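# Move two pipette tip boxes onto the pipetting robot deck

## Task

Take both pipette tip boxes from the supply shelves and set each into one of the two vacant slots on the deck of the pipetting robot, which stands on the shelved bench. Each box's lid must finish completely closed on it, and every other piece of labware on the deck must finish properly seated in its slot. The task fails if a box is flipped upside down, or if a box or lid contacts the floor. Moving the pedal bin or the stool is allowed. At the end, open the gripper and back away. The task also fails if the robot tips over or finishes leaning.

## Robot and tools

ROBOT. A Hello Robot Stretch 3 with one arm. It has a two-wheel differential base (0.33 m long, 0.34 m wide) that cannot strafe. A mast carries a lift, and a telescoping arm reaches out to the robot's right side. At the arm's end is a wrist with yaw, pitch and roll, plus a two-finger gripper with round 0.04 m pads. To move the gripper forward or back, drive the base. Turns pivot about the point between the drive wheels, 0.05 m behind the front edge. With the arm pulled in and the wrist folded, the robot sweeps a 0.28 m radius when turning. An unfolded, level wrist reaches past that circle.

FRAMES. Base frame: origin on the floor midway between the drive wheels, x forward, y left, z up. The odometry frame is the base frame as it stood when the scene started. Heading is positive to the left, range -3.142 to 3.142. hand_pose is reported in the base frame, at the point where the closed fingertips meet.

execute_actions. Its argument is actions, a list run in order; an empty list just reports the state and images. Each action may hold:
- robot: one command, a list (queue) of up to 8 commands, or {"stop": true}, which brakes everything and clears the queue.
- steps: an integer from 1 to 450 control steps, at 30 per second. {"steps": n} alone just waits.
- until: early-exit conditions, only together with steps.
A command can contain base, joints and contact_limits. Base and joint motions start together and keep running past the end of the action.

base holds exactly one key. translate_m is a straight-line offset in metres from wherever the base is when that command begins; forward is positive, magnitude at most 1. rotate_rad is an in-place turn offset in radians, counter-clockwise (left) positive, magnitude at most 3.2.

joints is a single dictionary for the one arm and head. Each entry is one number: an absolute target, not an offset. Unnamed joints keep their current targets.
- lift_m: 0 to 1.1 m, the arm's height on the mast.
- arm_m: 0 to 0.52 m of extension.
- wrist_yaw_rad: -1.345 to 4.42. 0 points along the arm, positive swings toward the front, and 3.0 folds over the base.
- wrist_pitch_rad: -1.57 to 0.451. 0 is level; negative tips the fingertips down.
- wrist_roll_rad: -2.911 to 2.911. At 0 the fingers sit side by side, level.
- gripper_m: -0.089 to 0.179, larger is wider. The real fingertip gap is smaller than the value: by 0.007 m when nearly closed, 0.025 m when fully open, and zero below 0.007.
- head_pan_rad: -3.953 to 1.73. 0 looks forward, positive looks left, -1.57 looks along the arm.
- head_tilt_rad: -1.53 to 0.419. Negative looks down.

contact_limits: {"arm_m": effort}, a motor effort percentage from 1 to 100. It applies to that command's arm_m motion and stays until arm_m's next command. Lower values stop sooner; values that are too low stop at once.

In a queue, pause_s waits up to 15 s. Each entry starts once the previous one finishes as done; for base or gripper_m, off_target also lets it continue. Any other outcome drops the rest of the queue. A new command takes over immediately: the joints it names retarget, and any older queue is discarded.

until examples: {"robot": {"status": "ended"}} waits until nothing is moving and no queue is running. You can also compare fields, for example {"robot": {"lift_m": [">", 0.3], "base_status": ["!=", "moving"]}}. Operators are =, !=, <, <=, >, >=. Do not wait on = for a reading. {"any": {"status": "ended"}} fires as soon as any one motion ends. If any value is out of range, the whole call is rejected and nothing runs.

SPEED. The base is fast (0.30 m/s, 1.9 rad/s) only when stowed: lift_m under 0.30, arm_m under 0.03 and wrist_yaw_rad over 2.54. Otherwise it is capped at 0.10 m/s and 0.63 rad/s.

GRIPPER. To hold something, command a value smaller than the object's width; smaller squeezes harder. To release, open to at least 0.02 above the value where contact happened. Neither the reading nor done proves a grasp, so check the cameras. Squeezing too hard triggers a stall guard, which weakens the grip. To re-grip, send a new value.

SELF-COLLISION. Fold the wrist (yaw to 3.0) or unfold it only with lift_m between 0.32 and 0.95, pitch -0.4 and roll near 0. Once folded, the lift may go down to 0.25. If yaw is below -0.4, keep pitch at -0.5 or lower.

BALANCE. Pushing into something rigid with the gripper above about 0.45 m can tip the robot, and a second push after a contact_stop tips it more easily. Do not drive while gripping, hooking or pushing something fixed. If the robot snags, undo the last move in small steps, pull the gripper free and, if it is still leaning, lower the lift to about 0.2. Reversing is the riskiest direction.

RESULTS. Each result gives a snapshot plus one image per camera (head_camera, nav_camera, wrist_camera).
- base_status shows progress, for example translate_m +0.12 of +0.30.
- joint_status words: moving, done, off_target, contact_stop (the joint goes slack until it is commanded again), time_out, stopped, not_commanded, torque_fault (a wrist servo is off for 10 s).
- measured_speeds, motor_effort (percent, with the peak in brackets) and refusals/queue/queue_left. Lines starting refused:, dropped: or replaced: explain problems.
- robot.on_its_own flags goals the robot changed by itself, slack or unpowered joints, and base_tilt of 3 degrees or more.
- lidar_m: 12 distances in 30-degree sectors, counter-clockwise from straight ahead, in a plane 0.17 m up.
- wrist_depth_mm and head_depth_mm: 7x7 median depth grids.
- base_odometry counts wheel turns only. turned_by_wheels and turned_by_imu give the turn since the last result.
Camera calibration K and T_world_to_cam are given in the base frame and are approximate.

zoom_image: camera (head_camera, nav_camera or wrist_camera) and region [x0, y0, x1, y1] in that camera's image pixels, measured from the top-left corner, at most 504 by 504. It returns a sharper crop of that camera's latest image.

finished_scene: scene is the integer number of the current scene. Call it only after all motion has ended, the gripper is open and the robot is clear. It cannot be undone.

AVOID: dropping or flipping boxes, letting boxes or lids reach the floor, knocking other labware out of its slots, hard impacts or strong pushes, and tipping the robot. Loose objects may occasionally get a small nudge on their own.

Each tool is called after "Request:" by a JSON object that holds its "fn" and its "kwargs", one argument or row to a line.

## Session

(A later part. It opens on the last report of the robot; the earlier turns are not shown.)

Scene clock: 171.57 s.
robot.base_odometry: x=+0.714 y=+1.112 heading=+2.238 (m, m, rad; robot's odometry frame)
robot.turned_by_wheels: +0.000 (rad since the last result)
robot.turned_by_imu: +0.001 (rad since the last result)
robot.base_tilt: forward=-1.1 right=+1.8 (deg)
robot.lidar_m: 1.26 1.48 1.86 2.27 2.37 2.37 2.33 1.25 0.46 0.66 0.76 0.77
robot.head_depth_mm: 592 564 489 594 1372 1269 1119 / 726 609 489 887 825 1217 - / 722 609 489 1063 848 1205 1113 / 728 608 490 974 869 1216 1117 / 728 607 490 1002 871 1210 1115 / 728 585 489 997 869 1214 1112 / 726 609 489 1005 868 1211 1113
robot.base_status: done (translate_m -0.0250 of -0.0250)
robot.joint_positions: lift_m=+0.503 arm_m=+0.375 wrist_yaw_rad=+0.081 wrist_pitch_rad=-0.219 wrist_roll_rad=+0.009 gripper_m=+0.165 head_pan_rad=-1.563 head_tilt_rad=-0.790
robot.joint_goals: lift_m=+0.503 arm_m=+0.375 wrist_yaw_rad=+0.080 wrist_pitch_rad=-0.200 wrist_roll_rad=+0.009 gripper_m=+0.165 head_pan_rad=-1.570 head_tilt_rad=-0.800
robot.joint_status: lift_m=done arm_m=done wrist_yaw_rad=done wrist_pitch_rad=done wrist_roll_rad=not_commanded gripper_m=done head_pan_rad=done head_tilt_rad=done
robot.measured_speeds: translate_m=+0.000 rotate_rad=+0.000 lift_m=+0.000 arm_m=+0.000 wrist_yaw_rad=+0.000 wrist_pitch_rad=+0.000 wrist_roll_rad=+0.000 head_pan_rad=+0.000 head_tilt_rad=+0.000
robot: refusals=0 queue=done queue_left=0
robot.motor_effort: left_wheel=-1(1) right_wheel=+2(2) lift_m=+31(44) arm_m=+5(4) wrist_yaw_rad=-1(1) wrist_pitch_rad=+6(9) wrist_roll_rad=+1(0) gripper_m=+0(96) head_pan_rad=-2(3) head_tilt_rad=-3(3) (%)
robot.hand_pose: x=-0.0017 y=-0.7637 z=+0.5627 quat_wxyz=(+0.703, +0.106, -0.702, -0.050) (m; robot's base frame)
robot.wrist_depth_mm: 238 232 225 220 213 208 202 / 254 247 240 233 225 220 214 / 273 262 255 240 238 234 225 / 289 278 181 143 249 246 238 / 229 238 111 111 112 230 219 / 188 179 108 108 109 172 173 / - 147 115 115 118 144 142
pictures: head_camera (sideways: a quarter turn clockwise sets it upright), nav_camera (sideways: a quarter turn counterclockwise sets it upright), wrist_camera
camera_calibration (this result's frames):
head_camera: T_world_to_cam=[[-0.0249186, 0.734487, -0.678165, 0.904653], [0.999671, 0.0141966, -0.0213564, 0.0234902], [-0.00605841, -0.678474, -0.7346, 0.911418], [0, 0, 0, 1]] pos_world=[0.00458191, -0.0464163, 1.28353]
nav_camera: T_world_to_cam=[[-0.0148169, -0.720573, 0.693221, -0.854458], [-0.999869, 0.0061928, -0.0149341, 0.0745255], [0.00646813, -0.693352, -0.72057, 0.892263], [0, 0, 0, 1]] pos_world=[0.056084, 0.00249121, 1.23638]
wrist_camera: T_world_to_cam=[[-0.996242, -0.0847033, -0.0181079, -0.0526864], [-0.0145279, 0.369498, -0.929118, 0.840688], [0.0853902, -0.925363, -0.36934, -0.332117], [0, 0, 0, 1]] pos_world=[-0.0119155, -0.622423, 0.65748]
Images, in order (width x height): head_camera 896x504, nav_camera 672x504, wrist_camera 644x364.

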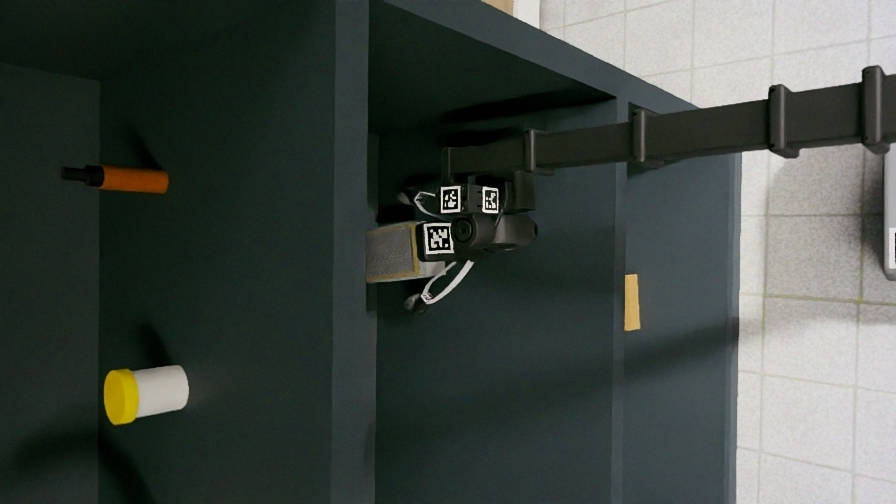

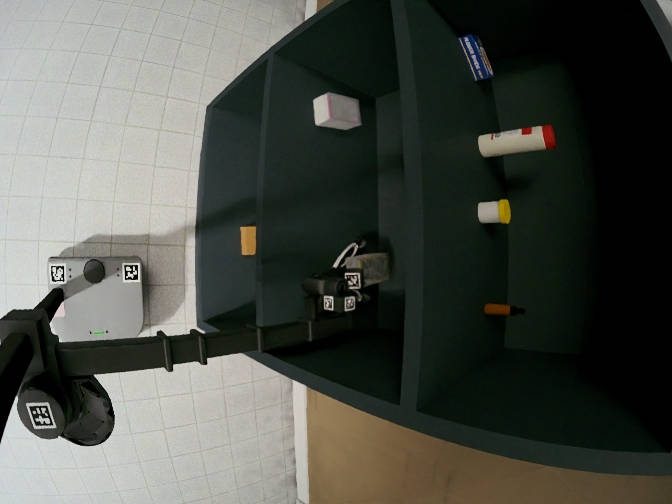

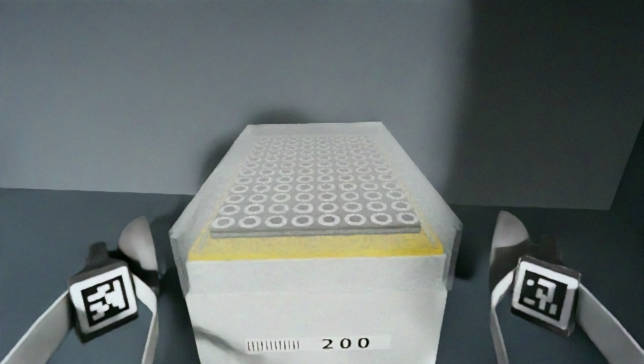

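Request:
{"fn": "execute_actions", "kwargs": {
  "actions": [
    {"robot":[{"joints":{"gripper_m":0.03}},{"pause_s":0.5}],"steps":450,"until":{"robot":{"status":"ended"}}}
  ]
}}

Scene clock: 178.83 s.
robot.base_odometry: x=+0.714 y=+1.112 heading=+2.238 (m, m, rad; robot's odometry frame)
robot.turned_by_wheels: +0.000 (rad since the last result)
robot.turned_by_imu: +0.001 (rad since the last result)
robot.base_tilt: forward=-1.1 right=+2.0 (deg)
robot.lidar_m: 1.26 1.48 1.86 2.27 2.38 2.37 2.33 1.25 0.46 0.66 0.76 0.77
robot.head_depth_mm: 595 564 490 597 1365 1267 1122 / 724 608 490 891 820 1219 - / 722 609 488 1060 850 1204 1117 / 727 610 490 988 868 1209 1122 / 726 609 491 1002 869 1208 1115 / 726 585 491 1005 868 1210 1113 / 726 609 490 1004 869 1219 1119
robot.base_status: done (translate_m -0.0250 of -0.0250)
robot.joint_positions: lift_m=+0.503 arm_m=+0.375 wrist_yaw_rad=+0.081 wrist_pitch_rad=-0.219 wrist_roll_rad=+0.009 gripper_m=+0.031 head_pan_rad=-1.563 head_tilt_rad=-0.790
robot.joint_goals: lift_m=+0.503 arm_m=+0.375 wrist_yaw_rad=+0.080 wrist_pitch_rad=-0.200 wrist_roll_rad=+0.009 gripper_m=+0.030 head_pan_rad=-1.570 head_tilt_rad=-0.800
robot.joint_status: lift_m=done arm_m=done wrist_yaw_rad=done wrist_pitch_rad=done wrist_roll_rad=not_commanded gripper_m=done head_pan_rad=done head_tilt_rad=done
robot.measured_speeds: translate_m=+0.000 rotate_rad=+0.000 lift_m=+0.000 arm_m=+0.000 wrist_yaw_rad=+0.000 wrist_pitch_rad=+0.000 wrist_roll_rad=+0.000 head_pan_rad=+0.000 head_tilt_rad=+0.000
robot: refusals=0 queue=done queue_left=0
robot.motor_effort: left_wheel=-2(2) right_wheel=+3(3) lift_m=+31(31) arm_m=+5(5) wrist_yaw_rad=-1(1) wrist_pitch_rad=+6(6) wrist_roll_rad=+0(0) gripper_m=-28(100) head_pan_rad=-2(3) head_tilt_rad=-3(4) (%)
robot.hand_pose: x=-0.0017 y=-0.7637 z=+0.5627 quat_wxyz=(+0.703, +0.106, -0.702, -0.050) (m; robot's base frame)
robot.wrist_depth_mm: 238 232 227 220 212 207 202 / 255 247 240 232 227 220 214 / 270 264 254 239 239 232 224 / 290 279 267 143 246 246 238 / 229 226 119 121 125 219 219 / 180 183 122 126 133 182 175 / 148 148 137 137 141 145 143
pictures: head_camera (sideways: a quarter turn clockwise sets it upright), nav_camera (sideways: a quarter turn counterclockwise sets it upright), wrist_camera
camera_calibration (this result's frames):
head_camera: T_world_to_cam=[[-0.0249186, 0.734487, -0.678165, 0.904653], [0.999671, 0.0141967, -0.0213564, 0.0234902], [-0.00605832, -0.678474, -0.734599, 0.911417], [0, 0, 0, 1]] pos_world=[0.00458192, -0.0464163, 1.28353]
nav_camera: T_world_to_cam=[[-0.0148168, -0.720573, 0.693221, -0.854458], [-0.999869, 0.00619267, -0.0149341, 0.0745255], [0.00646821, -0.693352, -0.72057, 0.892263], [0, 0, 0, 1]] pos_world=[0.056084, 0.00249121, 1.23638]
wrist_camera: T_world_to_cam=[[-0.996221, -0.0849429, -0.0181006, -0.0528153], [-0.0146236, 0.369493, -0.929118, 0.840685], [0.0856101, -0.925343, -0.369339, -0.332104], [0, 0, 0, 1]] pos_world=[-0.0118905, -0.622424, 0.65748]
Images, in order (width x height): head_camera 896x504, nav_camera 672x504, wrist_camera 644x364.

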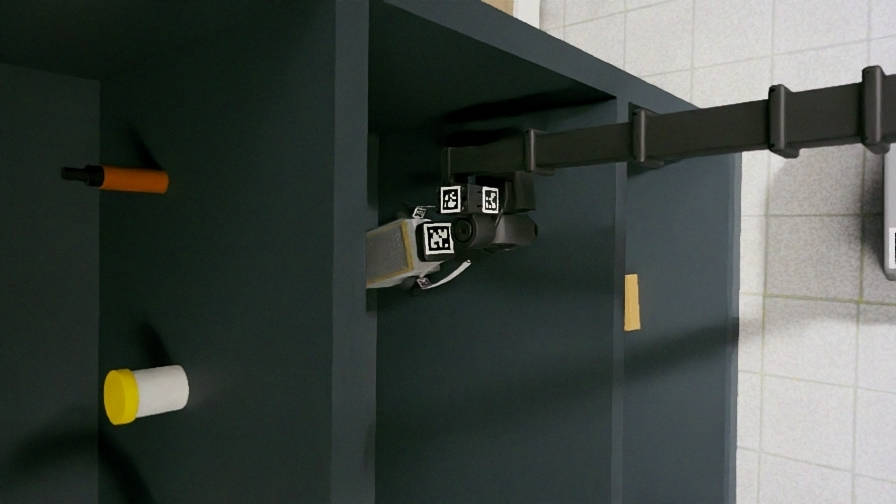

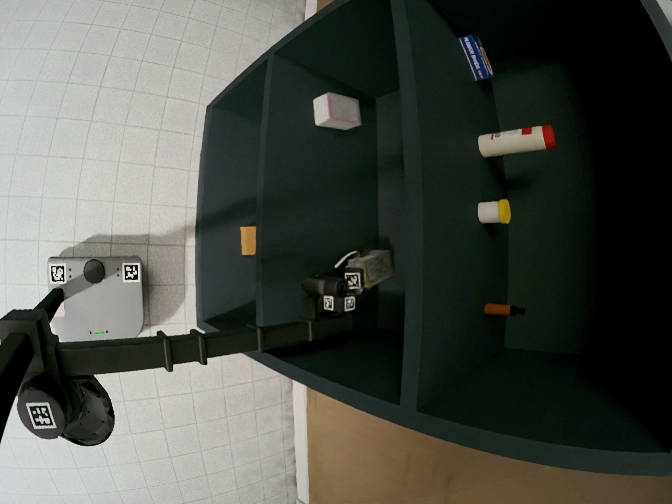

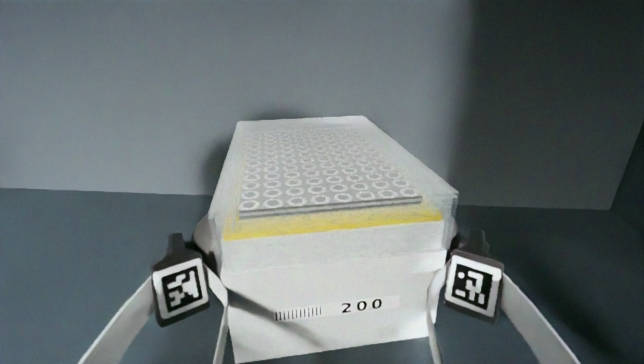

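Request:
{"fn": "execute_actions", "kwargs": {
  "actions": [
    {"robot":[{"joints":{"lift_m":0.535}},{"pause_s":1.5}],"steps":450,"until":{"robot":{"status":"ended"}}}
  ]
}}

Scene clock: 184.57 s.
robot.base_odometry: x=+0.714 y=+1.112 heading=+2.238 (m, m, rad; robot's odometry frame)
robot.turned_by_wheels: +0.000 (rad since the last result)
robot.turned_by_imu: +0.001 (rad since the last result)
robot.base_tilt: forward=-1.1 right=+2.0 (deg)
robot.lidar_m: 1.26 1.47 1.86 2.27 2.38 2.37 2.33 1.25 0.46 0.66 0.76 0.77
robot.head_depth_mm: 592 562 490 595 1374 1277 1122 / 725 608 488 891 795 1265 - / 722 609 490 - 869 1210 1115 / 728 608 490 963 864 1208 1112 / 725 608 491 1007 870 1217 1118 / 726 586 490 1003 871 1218 1118 / 729 609 490 1004 869 1215 1121
robot.base_status: done (translate_m -0.0250 of -0.0250)
robot.joint_positions: lift_m=+0.535 arm_m=+0.375 wrist_yaw_rad=+0.081 wrist_pitch_rad=-0.223 wrist_roll_rad=+0.009 gripper_m=+0.044 head_pan_rad=-1.563 head_tilt_rad=-0.790
robot.joint_goals: lift_m=+0.535 arm_m=+0.375 wrist_yaw_rad=+0.080 wrist_pitch_rad=-0.200 wrist_roll_rad=+0.009 gripper_m=+0.043 head_pan_rad=-1.570 head_tilt_rad=-0.800
robot.joint_status: lift_m=done arm_m=done wrist_yaw_rad=done wrist_pitch_rad=done wrist_roll_rad=not_commanded gripper_m=done head_pan_rad=done head_tilt_rad=done
robot.measured_speeds: translate_m=+0.000 rotate_rad=+0.000 lift_m=+0.000 arm_m=+0.000 wrist_yaw_rad=+0.000 wrist_pitch_rad=+0.000 wrist_roll_rad=+0.000 head_pan_rad=+0.000 head_tilt_rad=+0.000
robot: refusals=0 queue=done queue_left=0
robot.on_its_own: gripper_m is held at +0.043, not at your +0.030, by its stall guard, which is not easing now
robot.motor_effort: left_wheel=-2(2) right_wheel=+4(3) lift_m=+44(46) arm_m=+5(5) wrist_yaw_rad=-1(1) wrist_pitch_rad=+7(7) wrist_roll_rad=+0(0) gripper_m=-23(28) head_pan_rad=-1(2) head_tilt_rad=-4(3) (%)
robot.hand_pose: x=-0.0017 y=-0.7634 z=+0.5934 quat_wxyz=(+0.703, +0.107, -0.702, -0.051) (m; robot's base frame)
robot.wrist_depth_mm: 238 232 224 218 213 207 202 / 253 248 239 231 226 219 212 / 272 265 254 247 239 232 224 / 292 281 271 177 253 249 237 / 284 281 123 127 131 261 247 / 225 233 122 127 132 226 216 / 185 184 150 131 137 181 179
pictures: head_camera (sideways: a quarter turn clockwise sets it upright), nav_camera (sideways: a quarter turn counterclockwise sets it upright), wrist_camera
camera_calibration (this result's frames):
head_camera: T_world_to_cam=[[-0.0249188, 0.734487, -0.678165, 0.904653], [0.999671, 0.0141969, -0.0213564, 0.0234902], [-0.00605816, -0.678474, -0.7346, 0.911418], [0, 0, 0, 1]] pos_world=[0.00458193, -0.0464163, 1.28353]
nav_camera: T_world_to_cam=[[-0.0148167, -0.720573, 0.693221, -0.854458], [-0.999869, 0.00619244, -0.0149341, 0.0745255], [0.00646837, -0.693352, -0.72057, 0.892263], [0, 0, 0, 1]] pos_world=[0.056084, 0.00249123, 1.23638]
wrist_camera: T_world_to_cam=[[-0.996227, -0.0848769, -0.0181241, -0.0521957], [-0.0148752, 0.372717, -0.927826, 0.870765], [0.0855062, -0.924055, -0.372573, -0.317627], [0, 0, 0, 1]] pos_world=[-0.0118868, -0.622484, 0.688633]
Images, in order (width x height): head_camera 896x504, nav_camera 672x504, wrist_camera 644x364.

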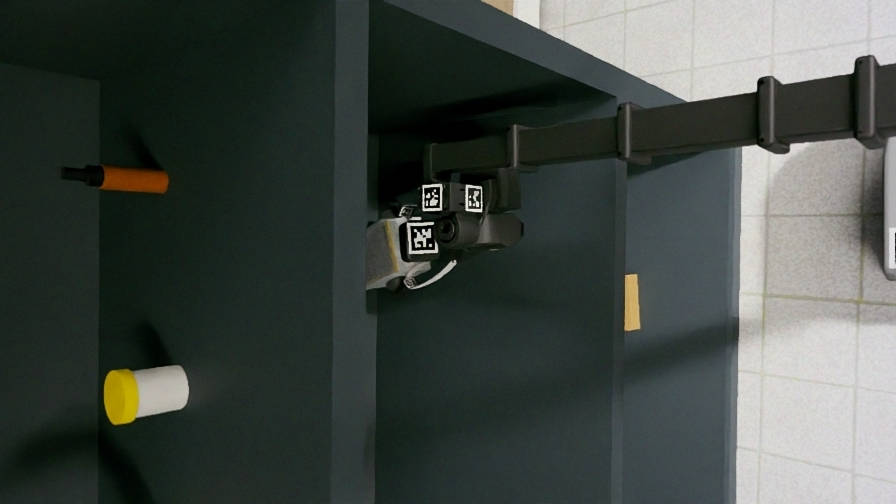

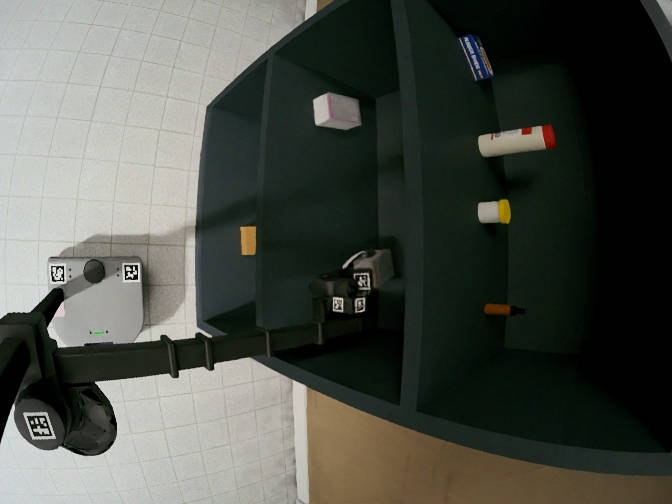

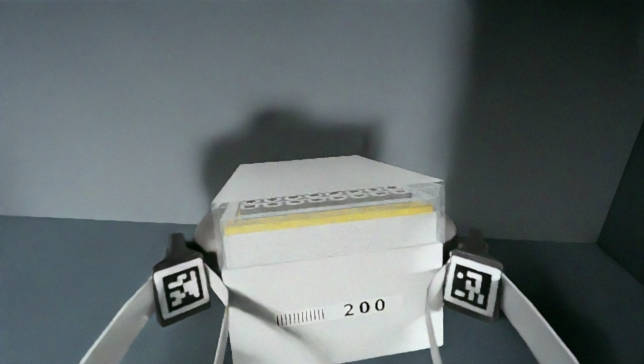

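Request:
{"fn": "execute_actions", "kwargs": {
  "actions": [
    {"robot":[{"joints":{"lift_m":0.503}},{"joints":{"gripper_m":-0.06}},{"joints":{"lift_m":0.535}},{"pause_s":4}],"steps":450,"until":{"robot":{"status":"ended"}}}
  ]
}}

Scene clock: 216.07 s.
robot.base_odometry: x=+0.714 y=+1.112 heading=+2.238 (m, m, rad; robot's odometry frame)
robot.turned_by_wheels: +0.000 (rad since the last result)
robot.turned_by_imu: +0.001 (rad since the last result)
robot.base_tilt: forward=-1.0 right=+1.9 (deg)
robot.lidar_m: 1.26 1.47 1.86 2.28 2.37 2.37 2.33 1.25 0.46 0.66 0.76 0.77
robot.head_depth_mm: 594 563 489 594 1369 1272 1115 / 724 609 491 886 800 1266 - / 721 608 489 - 868 1205 1113 / 725 610 491 964 867 1218 1121 / 725 609 488 1002 871 1216 1117 / 729 586 490 1005 870 1211 1116 / 726 609 490 1004 869 1219 1119
robot.base_status: done (translate_m -0.0250 of -0.0250)
robot.joint_positions: lift_m=+0.535 arm_m=+0.375 wrist_yaw_rad=+0.080 wrist_pitch_rad=-0.233 wrist_roll_rad=+0.009 gripper_m=-0.030 head_pan_rad=-1.563 head_tilt_rad=-0.790
robot.joint_goals: lift_m=+0.535 arm_m=+0.375 wrist_yaw_rad=+0.080 wrist_pitch_rad=-0.200 wrist_roll_rad=+0.009 gripper_m=-0.032 head_pan_rad=-1.570 head_tilt_rad=-0.800
robot.joint_status: lift_m=done arm_m=done wrist_yaw_rad=done wrist_pitch_rad=done wrist_roll_rad=not_commanded gripper_m=off_target head_pan_rad=done head_tilt_rad=done
robot.measured_speeds: translate_m=+0.000 rotate_rad=+0.000 lift_m=+0.000 arm_m=+0.000 wrist_yaw_rad=+0.000 wrist_pitch_rad=+0.000 wrist_roll_rad=+0.000 head_pan_rad=+0.000 head_tilt_rad=+0.000
robot: refusals=0 queue=done queue_left=0
robot.on_its_own: gripper_m is held at -0.032, not at your -0.060, by its stall guard, which is still easing
robot.motor_effort: left_wheel=-2(2) right_wheel=+2(3) lift_m=+45(45) arm_m=+5(5) wrist_yaw_rad=+0(3) wrist_pitch_rad=+10(10) wrist_roll_rad=+0(0) gripper_m=-49(100) head_pan_rad=-3(2) head_tilt_rad=-3(3) (%)
robot.hand_pose: x=-0.0021 y=-0.7626 z=+0.5909 quat_wxyz=(+0.702, +0.110, -0.701, -0.055) (m; robot's base frame)
robot.wrist_depth_mm: 237 230 223 219 212 207 201 / 252 246 239 232 227 221 214 / 273 264 256 248 241 234 225 / 294 287 269 168 250 249 238 / 281 276 124 127 131 262 244 / 221 219 125 128 133 223 212 / 182 180 151 133 140 179 176
pictures: head_camera (sideways: a quarter turn clockwise sets it upright), nav_camera (sideways: a quarter turn counterclockwise sets it upright), wrist_camera
camera_calibration (this result's frames):
head_camera: T_world_to_cam=[[-0.0249187, 0.734487, -0.678165, 0.904653], [0.999671, 0.0141968, -0.0213564, 0.0234902], [-0.00605824, -0.678474, -0.734599, 0.911417], [0, 0, 0, 1]] pos_world=[0.00458192, -0.0464163, 1.28353]
nav_camera: T_world_to_cam=[[-0.0148167, -0.720573, 0.693221, -0.854458], [-0.999869, 0.00619256, -0.0149341, 0.0745255], [0.00646829, -0.693352, -0.72057, 0.892263], [0, 0, 0, 1]] pos_world=[0.056084, 0.00249122, 1.23638]
wrist_camera: T_world_to_cam=[[-0.996344, -0.0834736, -0.0181633, -0.051443], [-0.0151561, 0.381972, -0.92405, 0.873007], [0.0840716, -0.920396, -0.381841, -0.309524], [0, 0, 0, 1]] pos_world=[-0.0120014, -0.622643, 0.687579]
Images, in order (width x height): head_camera 896x504, nav_camera 672x504, wrist_camera 644x364.

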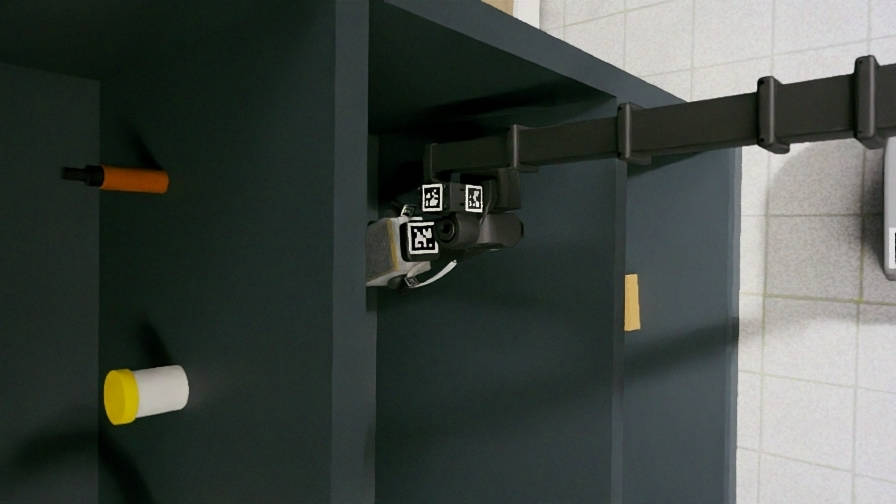

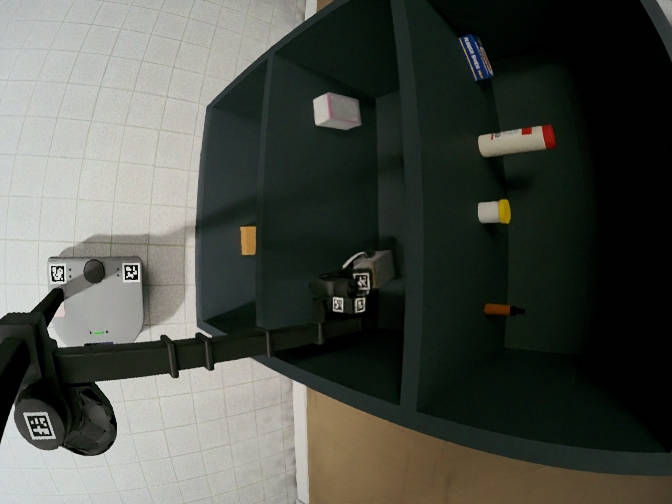

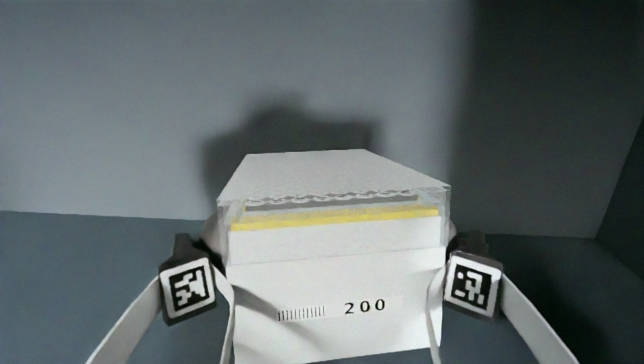

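Request:
{"fn": "execute_actions", "kwargs": {
  "actions": [
    {"robot":[{"joints":{"lift_m":0.508,"gripper_m":0.03}},{"joints":{"arm_m":0.16}},{"joints":{"lift_m":0.503}},{"joints":{"gripper_m":0.165}},{"joints":{"arm_m":0.08}}],"steps":450,"until":{"robot":{"status":"ended"}}}
  ]
}}

Scene clock: 230.20 s.
robot.base_odometry: x=+0.714 y=+1.112 heading=+2.238 (m, m, rad; robot's odometry frame)
robot.turned_by_wheels: +0.000 (rad since the last result)
robot.turned_by_imu: +0.002 (rad since the last result)
robot.base_tilt: forward=-1.0 right=+1.9 (deg)
robot.lidar_m: 1.26 1.48 1.86 2.27 2.38 2.37 2.33 1.25 0.46 0.66 0.76 0.77
robot.head_depth_mm: 594 562 490 596 1362 1266 1115 / 727 609 489 889 834 1222 - / 722 608 489 1004 864 - 1113 / 727 609 491 1002 849 1209 1120 / 727 610 491 1002 870 1207 1116 / 727 587 492 1005 872 1213 1119 / 726 610 490 1009 871 1217 1120
robot.base_status: done (translate_m -0.0250 of -0.0250)
robot.joint_positions: lift_m=+0.503 arm_m=+0.080 wrist_yaw_rad=+0.079 wrist_pitch_rad=-0.217 wrist_roll_rad=+0.009 gripper_m=+0.165 head_pan_rad=-1.563 head_tilt_rad=-0.790
robot.joint_goals: lift_m=+0.503 arm_m=+0.080 wrist_yaw_rad=+0.080 wrist_pitch_rad=-0.200 wrist_roll_rad=+0.009 gripper_m=+0.165 head_pan_rad=-1.570 head_tilt_rad=-0.800
robot.joint_status: lift_m=done arm_m=done wrist_yaw_rad=done wrist_pitch_rad=done wrist_roll_rad=not_commanded gripper_m=done head_pan_rad=done head_tilt_rad=done
robot.measured_speeds: translate_m=+0.000 rotate_rad=+0.000 lift_m=+0.000 arm_m=+0.000 wrist_yaw_rad=+0.000 wrist_pitch_rad=+0.000 wrist_roll_rad=+0.000 head_pan_rad=+0.000 head_tilt_rad=+0.000
robot: refusals=0 queue=done queue_left=0
robot.motor_effort: left_wheel=-2(2) right_wheel=+3(4) lift_m=+30(45) arm_m=-6(9) wrist_yaw_rad=+0(2) wrist_pitch_rad=+6(10) wrist_roll_rad=+0(0) gripper_m=+0(93) head_pan_rad=-2(1) head_tilt_rad=-2(3) (%)
robot.hand_pose: x=-0.0021 y=-0.4696 z=+0.5634 quat_wxyz=(+0.703, +0.104, -0.702, -0.049) (m; robot's base frame)
robot.wrist_depth_mm: 532 512 503 479 472 423 256 / 567 545 537 520 497 416 257 / 508 505 499 228 474 382 253 / 319 316 310 200 269 303 253 / 231 244 229 209 216 235 222 / 190 181 180 180 178 174 176 / - 149 149 149 148 146 143
pictures: head_camera (sideways: a quarter turn clockwise sets it upright), nav_camera (sideways: a quarter turn counterclockwise sets it upright), wrist_camera
camera_calibration (this result's frames):
head_camera: T_world_to_cam=[[-0.0249186, 0.734487, -0.678165, 0.904653], [0.999671, 0.0141966, -0.0213564, 0.0234902], [-0.0060584, -0.678474, -0.734599, 0.911417], [0, 0, 0, 1]] pos_world=[0.00458191, -0.0464163, 1.28353]
nav_camera: T_world_to_cam=[[-0.0148169, -0.720573, 0.693221, -0.854458], [-0.999869, 0.00619279, -0.0149341, 0.0745255], [0.00646813, -0.693352, -0.72057, 0.892263], [0, 0, 0, 1]] pos_world=[0.056084, 0.0024912, 1.23638]
wrist_camera: T_world_to_cam=[[-0.996375, -0.083128, -0.0180972, -0.0274133], [-0.013738, 0.367141, -0.930064, 0.732053], [0.0839585, -0.926443, -0.366952, -0.0615889], [0, 0, 0, 1]] pos_world=[-0.012086, -0.328104, 0.657759]
Images, in order (width x height): head_camera 896x504, nav_camera 672x504, wrist_camera 644x364.

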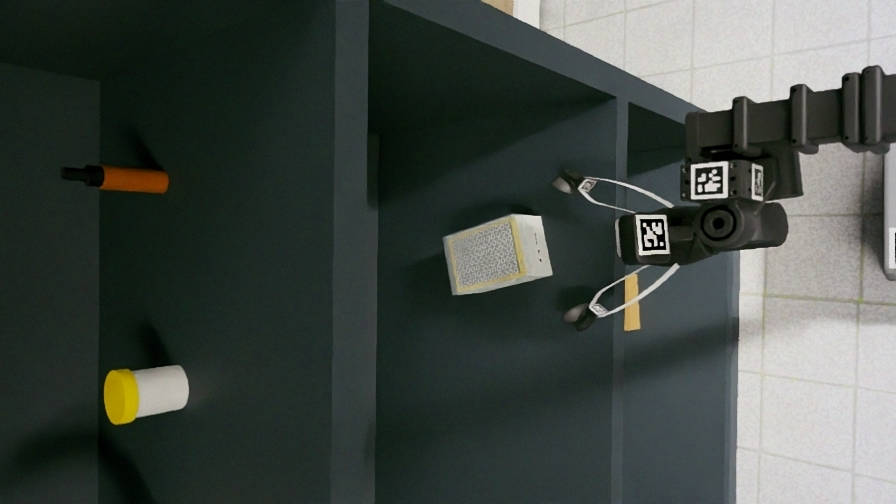

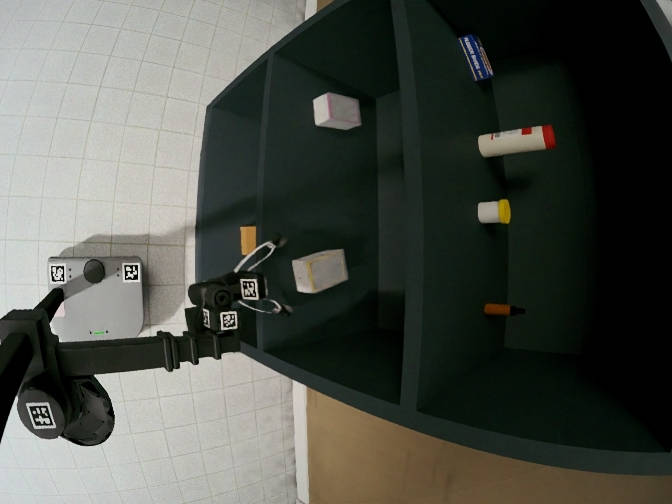

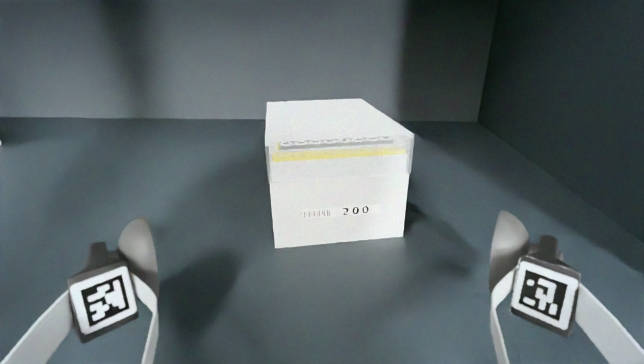

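Request:
{"fn": "execute_actions", "kwargs": {
  "actions": [
    {"robot":[{"joints":{"lift_m":0.72,"arm_m":0.03}},{"joints":{"wrist_pitch_rad":-0.85,"wrist_yaw_rad":0.2}},{"joints":{"arm_m":0.285}}],"steps":450,"until":{"robot":{"status":"ended"}}}
  ]
}}

Scene clock: 252.90 s.
robot.base_odometry: x=+0.714 y=+1.112 heading=+2.238 (m, m, rad; robot's odometry frame)
robot.turned_by_wheels: +0.000 (rad since the last result)
robot.turned_by_imu: +0.001 (rad since the last result)
robot.base_tilt: forward=-1.0 right=+1.8 (deg)
robot.lidar_m: 1.26 1.48 1.85 2.27 2.38 2.36 2.34 1.25 0.46 0.66 0.76 0.77
robot.head_depth_mm: 595 562 488 595 1429 - - / 725 607 491 - 858 1110 1121 / 723 608 484 954 866 1219 1127 / 724 610 488 1009 851 1214 1115 / 726 611 489 1018 871 1221 1120 / 726 586 489 1003 867 1217 1117 / 729 611 491 1002 872 1215 1118
robot.base_status: done (translate_m -0.0250 of -0.0250)
robot.joint_positions: lift_m=+0.720 arm_m=+0.285 wrist_yaw_rad=+0.199 wrist_pitch_rad=-0.856 wrist_roll_rad=+0.009 gripper_m=+0.165 head_pan_rad=-1.563 head_tilt_rad=-0.790
robot.joint_goals: lift_m=+0.720 arm_m=+0.285 wrist_yaw_rad=+0.200 wrist_pitch_rad=-0.850 wrist_roll_rad=+0.009 gripper_m=+0.165 head_pan_rad=-1.570 head_tilt_rad=-0.800
robot.joint_status: lift_m=done arm_m=done wrist_yaw_rad=done wrist_pitch_rad=done wrist_roll_rad=not_commanded gripper_m=done head_pan_rad=done head_tilt_rad=done
robot.measured_speeds: translate_m=+0.000 rotate_rad=+0.000 lift_m=+0.000 arm_m=+0.000 wrist_yaw_rad=+0.000 wrist_pitch_rad=+0.000 wrist_roll_rad=+0.000 head_pan_rad=+0.000 head_tilt_rad=+0.000
robot: refusals=0 queue=done queue_left=0
robot.motor_effort: left_wheel=-2(2) right_wheel=+4(3) lift_m=+43(47) arm_m=+5(3) wrist_yaw_rad=+0(1) wrist_pitch_rad=+2(6) wrist_roll_rad=+0(0) gripper_m=+0(0) head_pan_rad=-2(2) head_tilt_rad=-4(3) (%)
robot.hand_pose: x=+0.0081 y=-0.5765 z=+0.6492 quat_wxyz=(+0.667, +0.355, -0.614, -0.230) (m; robot's base frame)
robot.wrist_depth_mm: 433 425 409 391 365 342 313 / 389 387 384 381 383 374 308 / 351 347 346 344 344 349 293 / 322 316 315 316 314 316 282 / 292 293 290 223 286 290 268 / 271 268 268 205 261 264 244 / - 248 250 189 242 248 238
pictures: head_camera (sideways: a quarter turn clockwise sets it upright), nav_camera (sideways: a quarter turn counterclockwise sets it upright), wrist_camera
camera_calibration (this result's frames):
head_camera: T_world_to_cam=[[-0.024831, 0.73449, -0.678165, 0.904652], [0.999673, 0.0140774, -0.0213564, 0.0234902], [-0.00613929, -0.678473, -0.7346, 0.911418], [0, 0, 0, 1]] pos_world=[0.00457638, -0.0464161, 1.28353]
nav_camera: T_world_to_cam=[[-0.0149028, -0.720571, 0.693221, -0.854458], [-0.999869, 0.00631199, -0.0149341, 0.0745255], [0.00638547, -0.693352, -0.72057, 0.892264], [0, 0, 0, 1]] pos_world=[0.0560843, 0.00248525, 1.23638]
wrist_camera: T_world_to_cam=[[-0.981623, -0.190084, -0.0168448, -0.0871853], [-0.152781, 0.835727, -0.527465, 0.861137], [0.11434, -0.515198, -0.84941, 0.420114], [0, 0, 0, 1]] pos_world=[-0.00205365, -0.519805, 0.8096]
Images, in order (width x height): head_camera 896x504, nav_camera 672x504, wrist_camera 644x364.

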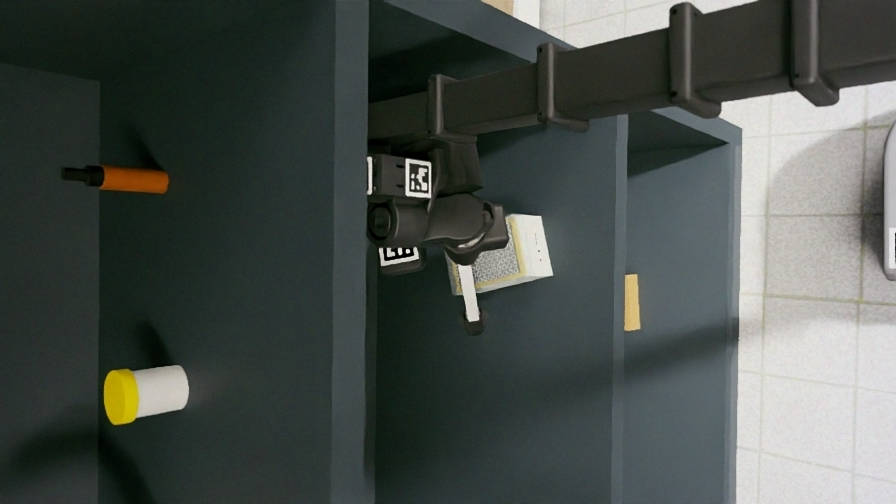

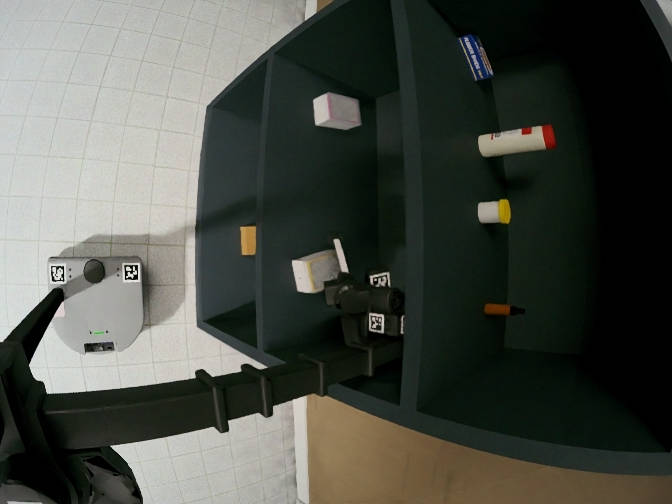

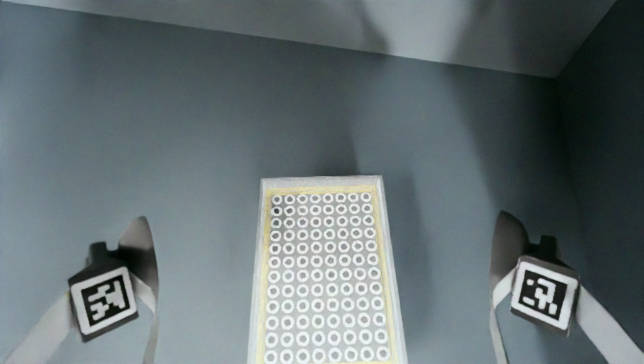

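Request:
{"fn": "execute_actions", "kwargs": {
  "actions": [
    {"robot":[{"joints":{"lift_m":0.675}},{"joints":{"gripper_m":0.07}},{"joints":{"lift_m":0.72}}],"steps":450,"until":{"robot":{"status":"ended"}}}
  ]
}}

Scene clock: 273.73 s.
robot.base_odometry: x=+0.714 y=+1.112 heading=+2.238 (m, m, rad; robot's odometry frame)
robot.turned_by_wheels: +0.000 (rad since the last result)
robot.turned_by_imu: +0.001 (rad since the last result)
robot.base_tilt: forward=-1.0 right=+1.9 (deg)
robot.lidar_m: 1.26 1.48 1.86 2.27 2.38 2.37 2.33 1.25 0.46 0.66 0.76 0.77
robot.head_depth_mm: 594 562 489 595 1436 - - / 727 608 489 - 857 1111 1112 / 721 609 484 960 872 1211 1126 / 727 608 489 1005 850 1214 1118 / 729 611 489 1003 867 1210 1117 / 727 587 490 1005 872 1215 1119 / 726 608 491 1003 869 1206 1118
robot.base_status: done (translate_m -0.0250 of -0.0250)
robot.joint_positions: lift_m=+0.720 arm_m=+0.285 wrist_yaw_rad=+0.199 wrist_pitch_rad=-0.856 wrist_roll_rad=+0.009 gripper_m=+0.070 head_pan_rad=-1.563 head_tilt_rad=-0.790
robot.joint_goals: lift_m=+0.720 arm_m=+0.285 wrist_yaw_rad=+0.200 wrist_pitch_rad=-0.850 wrist_roll_rad=+0.009 gripper_m=+0.070 head_pan_rad=-1.570 head_tilt_rad=-0.800
robot.joint_status: lift_m=done arm_m=done wrist_yaw_rad=done wrist_pitch_rad=done wrist_roll_rad=not_commanded gripper_m=done head_pan_rad=done head_tilt_rad=done
robot.measured_speeds: translate_m=+0.000 rotate_rad=+0.000 lift_m=+0.000 arm_m=+0.000 wrist_yaw_rad=+0.000 wrist_pitch_rad=+0.000 wrist_roll_rad=+0.000 head_pan_rad=+0.000 head_tilt_rad=+0.000
robot: refusals=0 queue=done queue_left=0
robot.motor_effort: left_wheel=-2(2) right_wheel=+3(4) lift_m=+43(46) arm_m=+4(5) wrist_yaw_rad=+0(0) wrist_pitch_rad=+2(3) wrist_roll_rad=+1(0) gripper_m=+0(94) head_pan_rad=-3(3) head_tilt_rad=-3(2) (%)
robot.hand_pose: x=+0.0080 y=-0.5764 z=+0.6491 quat_wxyz=(+0.667, +0.355, -0.613, -0.230) (m; robot's base frame)
robot.wrist_depth_mm: 437 428 415 391 362 342 313 / 391 383 386 389 379 375 304 / 347 345 346 345 343 344 288 / 319 318 313 317 316 311 279 / 293 292 297 221 290 286 269 / 269 266 235 202 - 263 259 / 248 250 247 190 243 248 241
pictures: head_camera (sideways: a quarter turn clockwise sets it upright), nav_camera (sideways: a quarter turn counterclockwise sets it upright), wrist_camera
camera_calibration (this result's frames):
head_camera: T_world_to_cam=[[-0.0248313, 0.73449, -0.678165, 0.904652], [0.999673, 0.0140778, -0.0213564, 0.0234902], [-0.00613904, -0.678473, -0.7346, 0.911418], [0, 0, 0, 1]] pos_world=[0.00457639, -0.0464161, 1.28353]
nav_camera: T_world_to_cam=[[-0.0149026, -0.720571, 0.693221, -0.854458], [-0.999869, 0.00631163, -0.0149341, 0.0745255], [0.00638572, -0.693352, -0.720571, 0.892264], [0, 0, 0, 1]] pos_world=[0.0560843, 0.00248528, 1.23638]
wrist_camera: T_world_to_cam=[[-0.981625, -0.190076, -0.0168404, -0.0871898], [-0.152837, 0.836003, -0.527011, 0.860883], [0.114251, -0.514753, -0.849692, 0.420531], [0, 0, 0, 1]] pos_world=[-0.00205883, -0.519804, 0.809548]
Images, in order (width x height): head_camera 896x504, nav_camera 672x504, wrist_camera 644x364.

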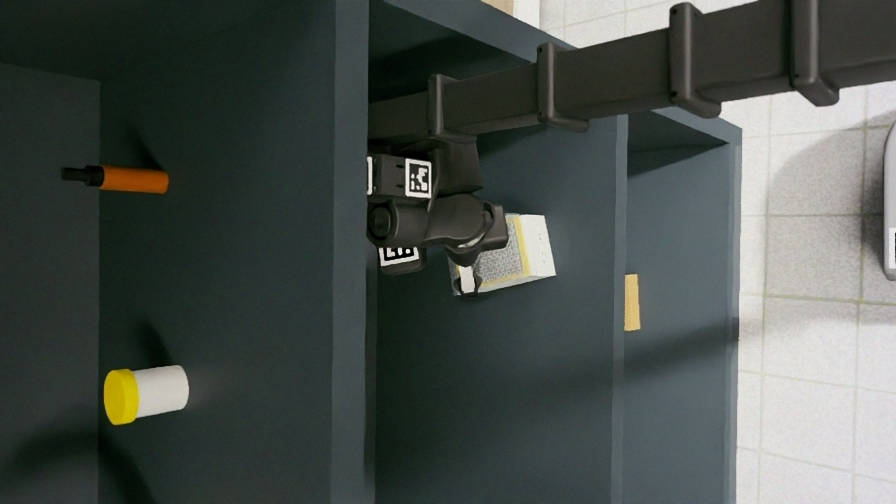

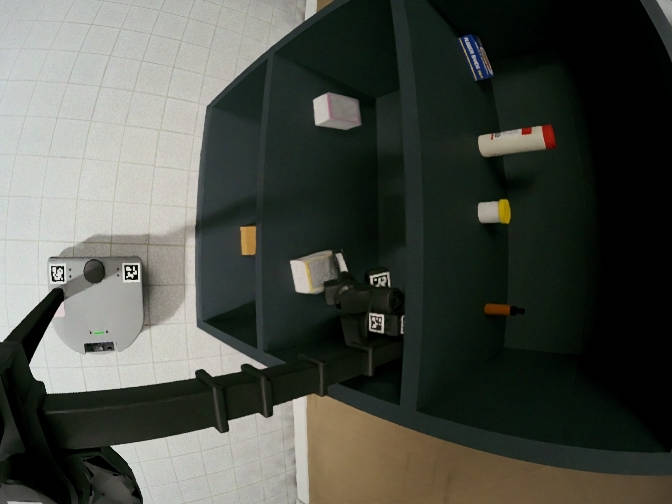

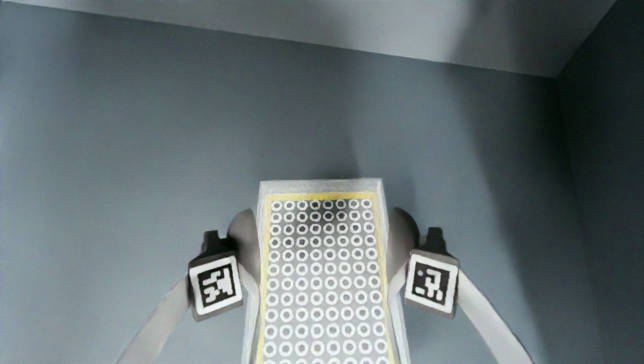

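Request:
{"fn": "execute_actions", "kwargs": {
  "actions": [
    {"robot":[{"joints":{"gripper_m":0.15}},{"joints":{"lift_m":0.661}},{"joints":{"gripper_m":0.07}}],"steps":450,"until":{"robot":{"status":"ended"}}},
    {"robot":[{"joints":{"lift_m":0.715}}],"steps":450,"until":{"robot":{"status":"ended"}}}
  ]
}}

Scene clock: 284.10 s.
robot.base_odometry: x=+0.714 y=+1.112 heading=+2.238 (m, m, rad; robot's odometry frame)
robot.turned_by_wheels: +0.000 (rad since the last result)
robot.turned_by_imu: +0.001 (rad since the last result)
robot.base_tilt: forward=-1.0 right=+1.8 (deg)
robot.lidar_m: 1.26 1.48 1.86 2.27 2.37 2.37 2.34 1.25 0.46 0.66 0.76 0.77
robot.head_depth_mm: 593 563 489 595 1397 - - / 723 610 489 - 855 1110 1110 / 721 610 485 - 866 1208 1127 / 726 607 490 1001 848 1212 1120 / 728 610 490 1005 867 1217 1112 / 728 584 490 1008 873 1212 1123 / 730 610 490 1008 866 1218 1119
robot.base_status: done (translate_m -0.0250 of -0.0250)
robot.joint_positions: lift_m=+0.715 arm_m=+0.285 wrist_yaw_rad=+0.199 wrist_pitch_rad=-0.857 wrist_roll_rad=+0.009 gripper_m=+0.071 head_pan_rad=-1.563 head_tilt_rad=-0.790
robot.joint_goals: lift_m=+0.715 arm_m=+0.285 wrist_yaw_rad=+0.200 wrist_pitch_rad=-0.850 wrist_roll_rad=+0.009 gripper_m=+0.070 head_pan_rad=-1.570 head_tilt_rad=-0.800
robot.joint_status: lift_m=done arm_m=done wrist_yaw_rad=done wrist_pitch_rad=done wrist_roll_rad=not_commanded gripper_m=done head_pan_rad=done head_tilt_rad=done
robot.measured_speeds: translate_m=+0.000 rotate_rad=+0.000 lift_m=+0.000 arm_m=+0.000 wrist_yaw_rad=+0.000 wrist_pitch_rad=+0.000 wrist_roll_rad=+0.000 head_pan_rad=+0.000 head_tilt_rad=+0.000
robot: refusals=0 queue=done queue_left=0
robot.motor_effort: left_wheel=-2(2) right_wheel=+4(4) lift_m=+44(46) arm_m=+4(5) wrist_yaw_rad=+0(0) wrist_pitch_rad=+2(3) wrist_roll_rad=+0(0) gripper_m=-12(97) head_pan_rad=-2(2) head_tilt_rad=-3(3) (%)
robot.hand_pose: x=+0.0080 y=-0.5762 z=+0.6439 quat_wxyz=(+0.667, +0.356, -0.613, -0.230) (m; robot's base frame)
robot.wrist_depth_mm: 427 420 414 391 365 344 312 / 382 382 378 374 375 373 304 / 342 346 341 337 339 337 292 / 312 312 310 306 304 306 281 / 284 283 284 216 285 280 268 / 264 267 257 200 254 263 252 / 245 243 243 185 239 242 239
pictures: head_camera (sideways: a quarter turn clockwise sets it upright), nav_camera (sideways: a quarter turn counterclockwise sets it upright), wrist_camera
camera_calibration (this result's frames):
head_camera: T_world_to_cam=[[-0.0248311, 0.73449, -0.678165, 0.904652], [0.999673, 0.0140775, -0.0213564, 0.0234902], [-0.00613921, -0.678473, -0.7346, 0.911418], [0, 0, 0, 1]] pos_world=[0.00457638, -0.0464161, 1.28353]
nav_camera: T_world_to_cam=[[-0.0149027, -0.720571, 0.693221, -0.854458], [-0.999869, 0.00631187, -0.0149341, 0.0745255], [0.00638555, -0.693352, -0.720571, 0.892264], [0, 0, 0, 1]] pos_world=[0.0560843, 0.00248528, 1.23638]
wrist_camera: T_world_to_cam=[[-0.981629, -0.190058, -0.0168321, -0.0872739], [-0.152946, 0.836544, -0.526119, 0.857711], [0.114074, -0.513879, -0.850244, 0.417116], [0, 0, 0, 1]] pos_world=[-0.00206901, -0.519753, 0.80444]
Images, in order (width x height): head_camera 896x504, nav_camera 672x504, wrist_camera 644x364.

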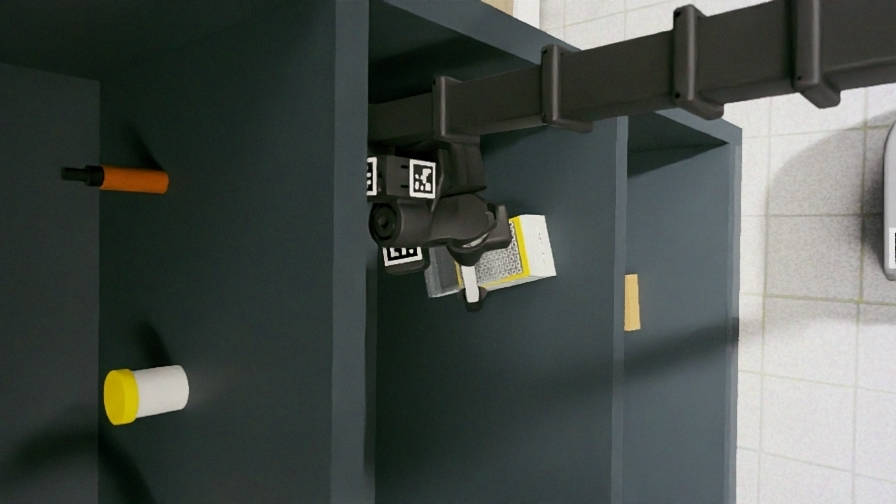

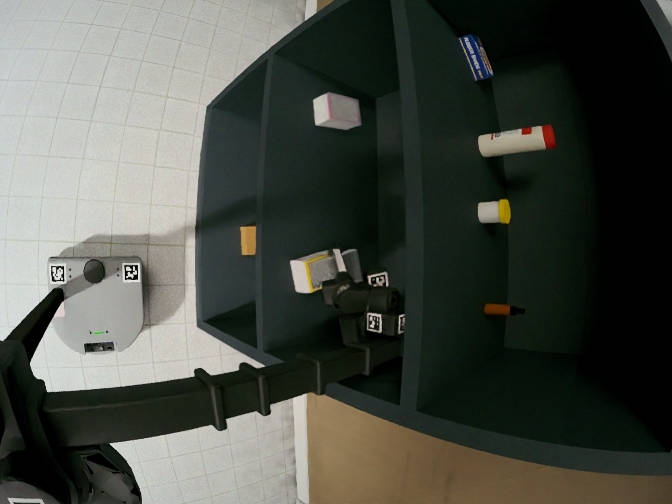

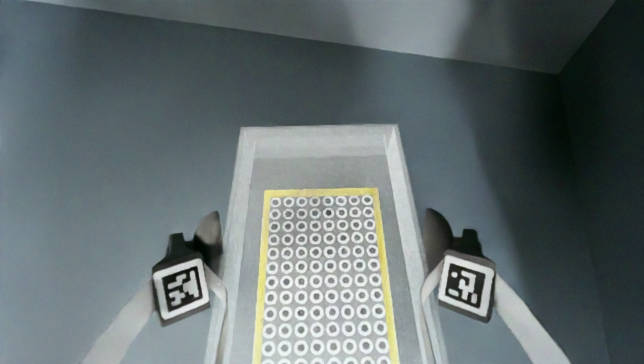

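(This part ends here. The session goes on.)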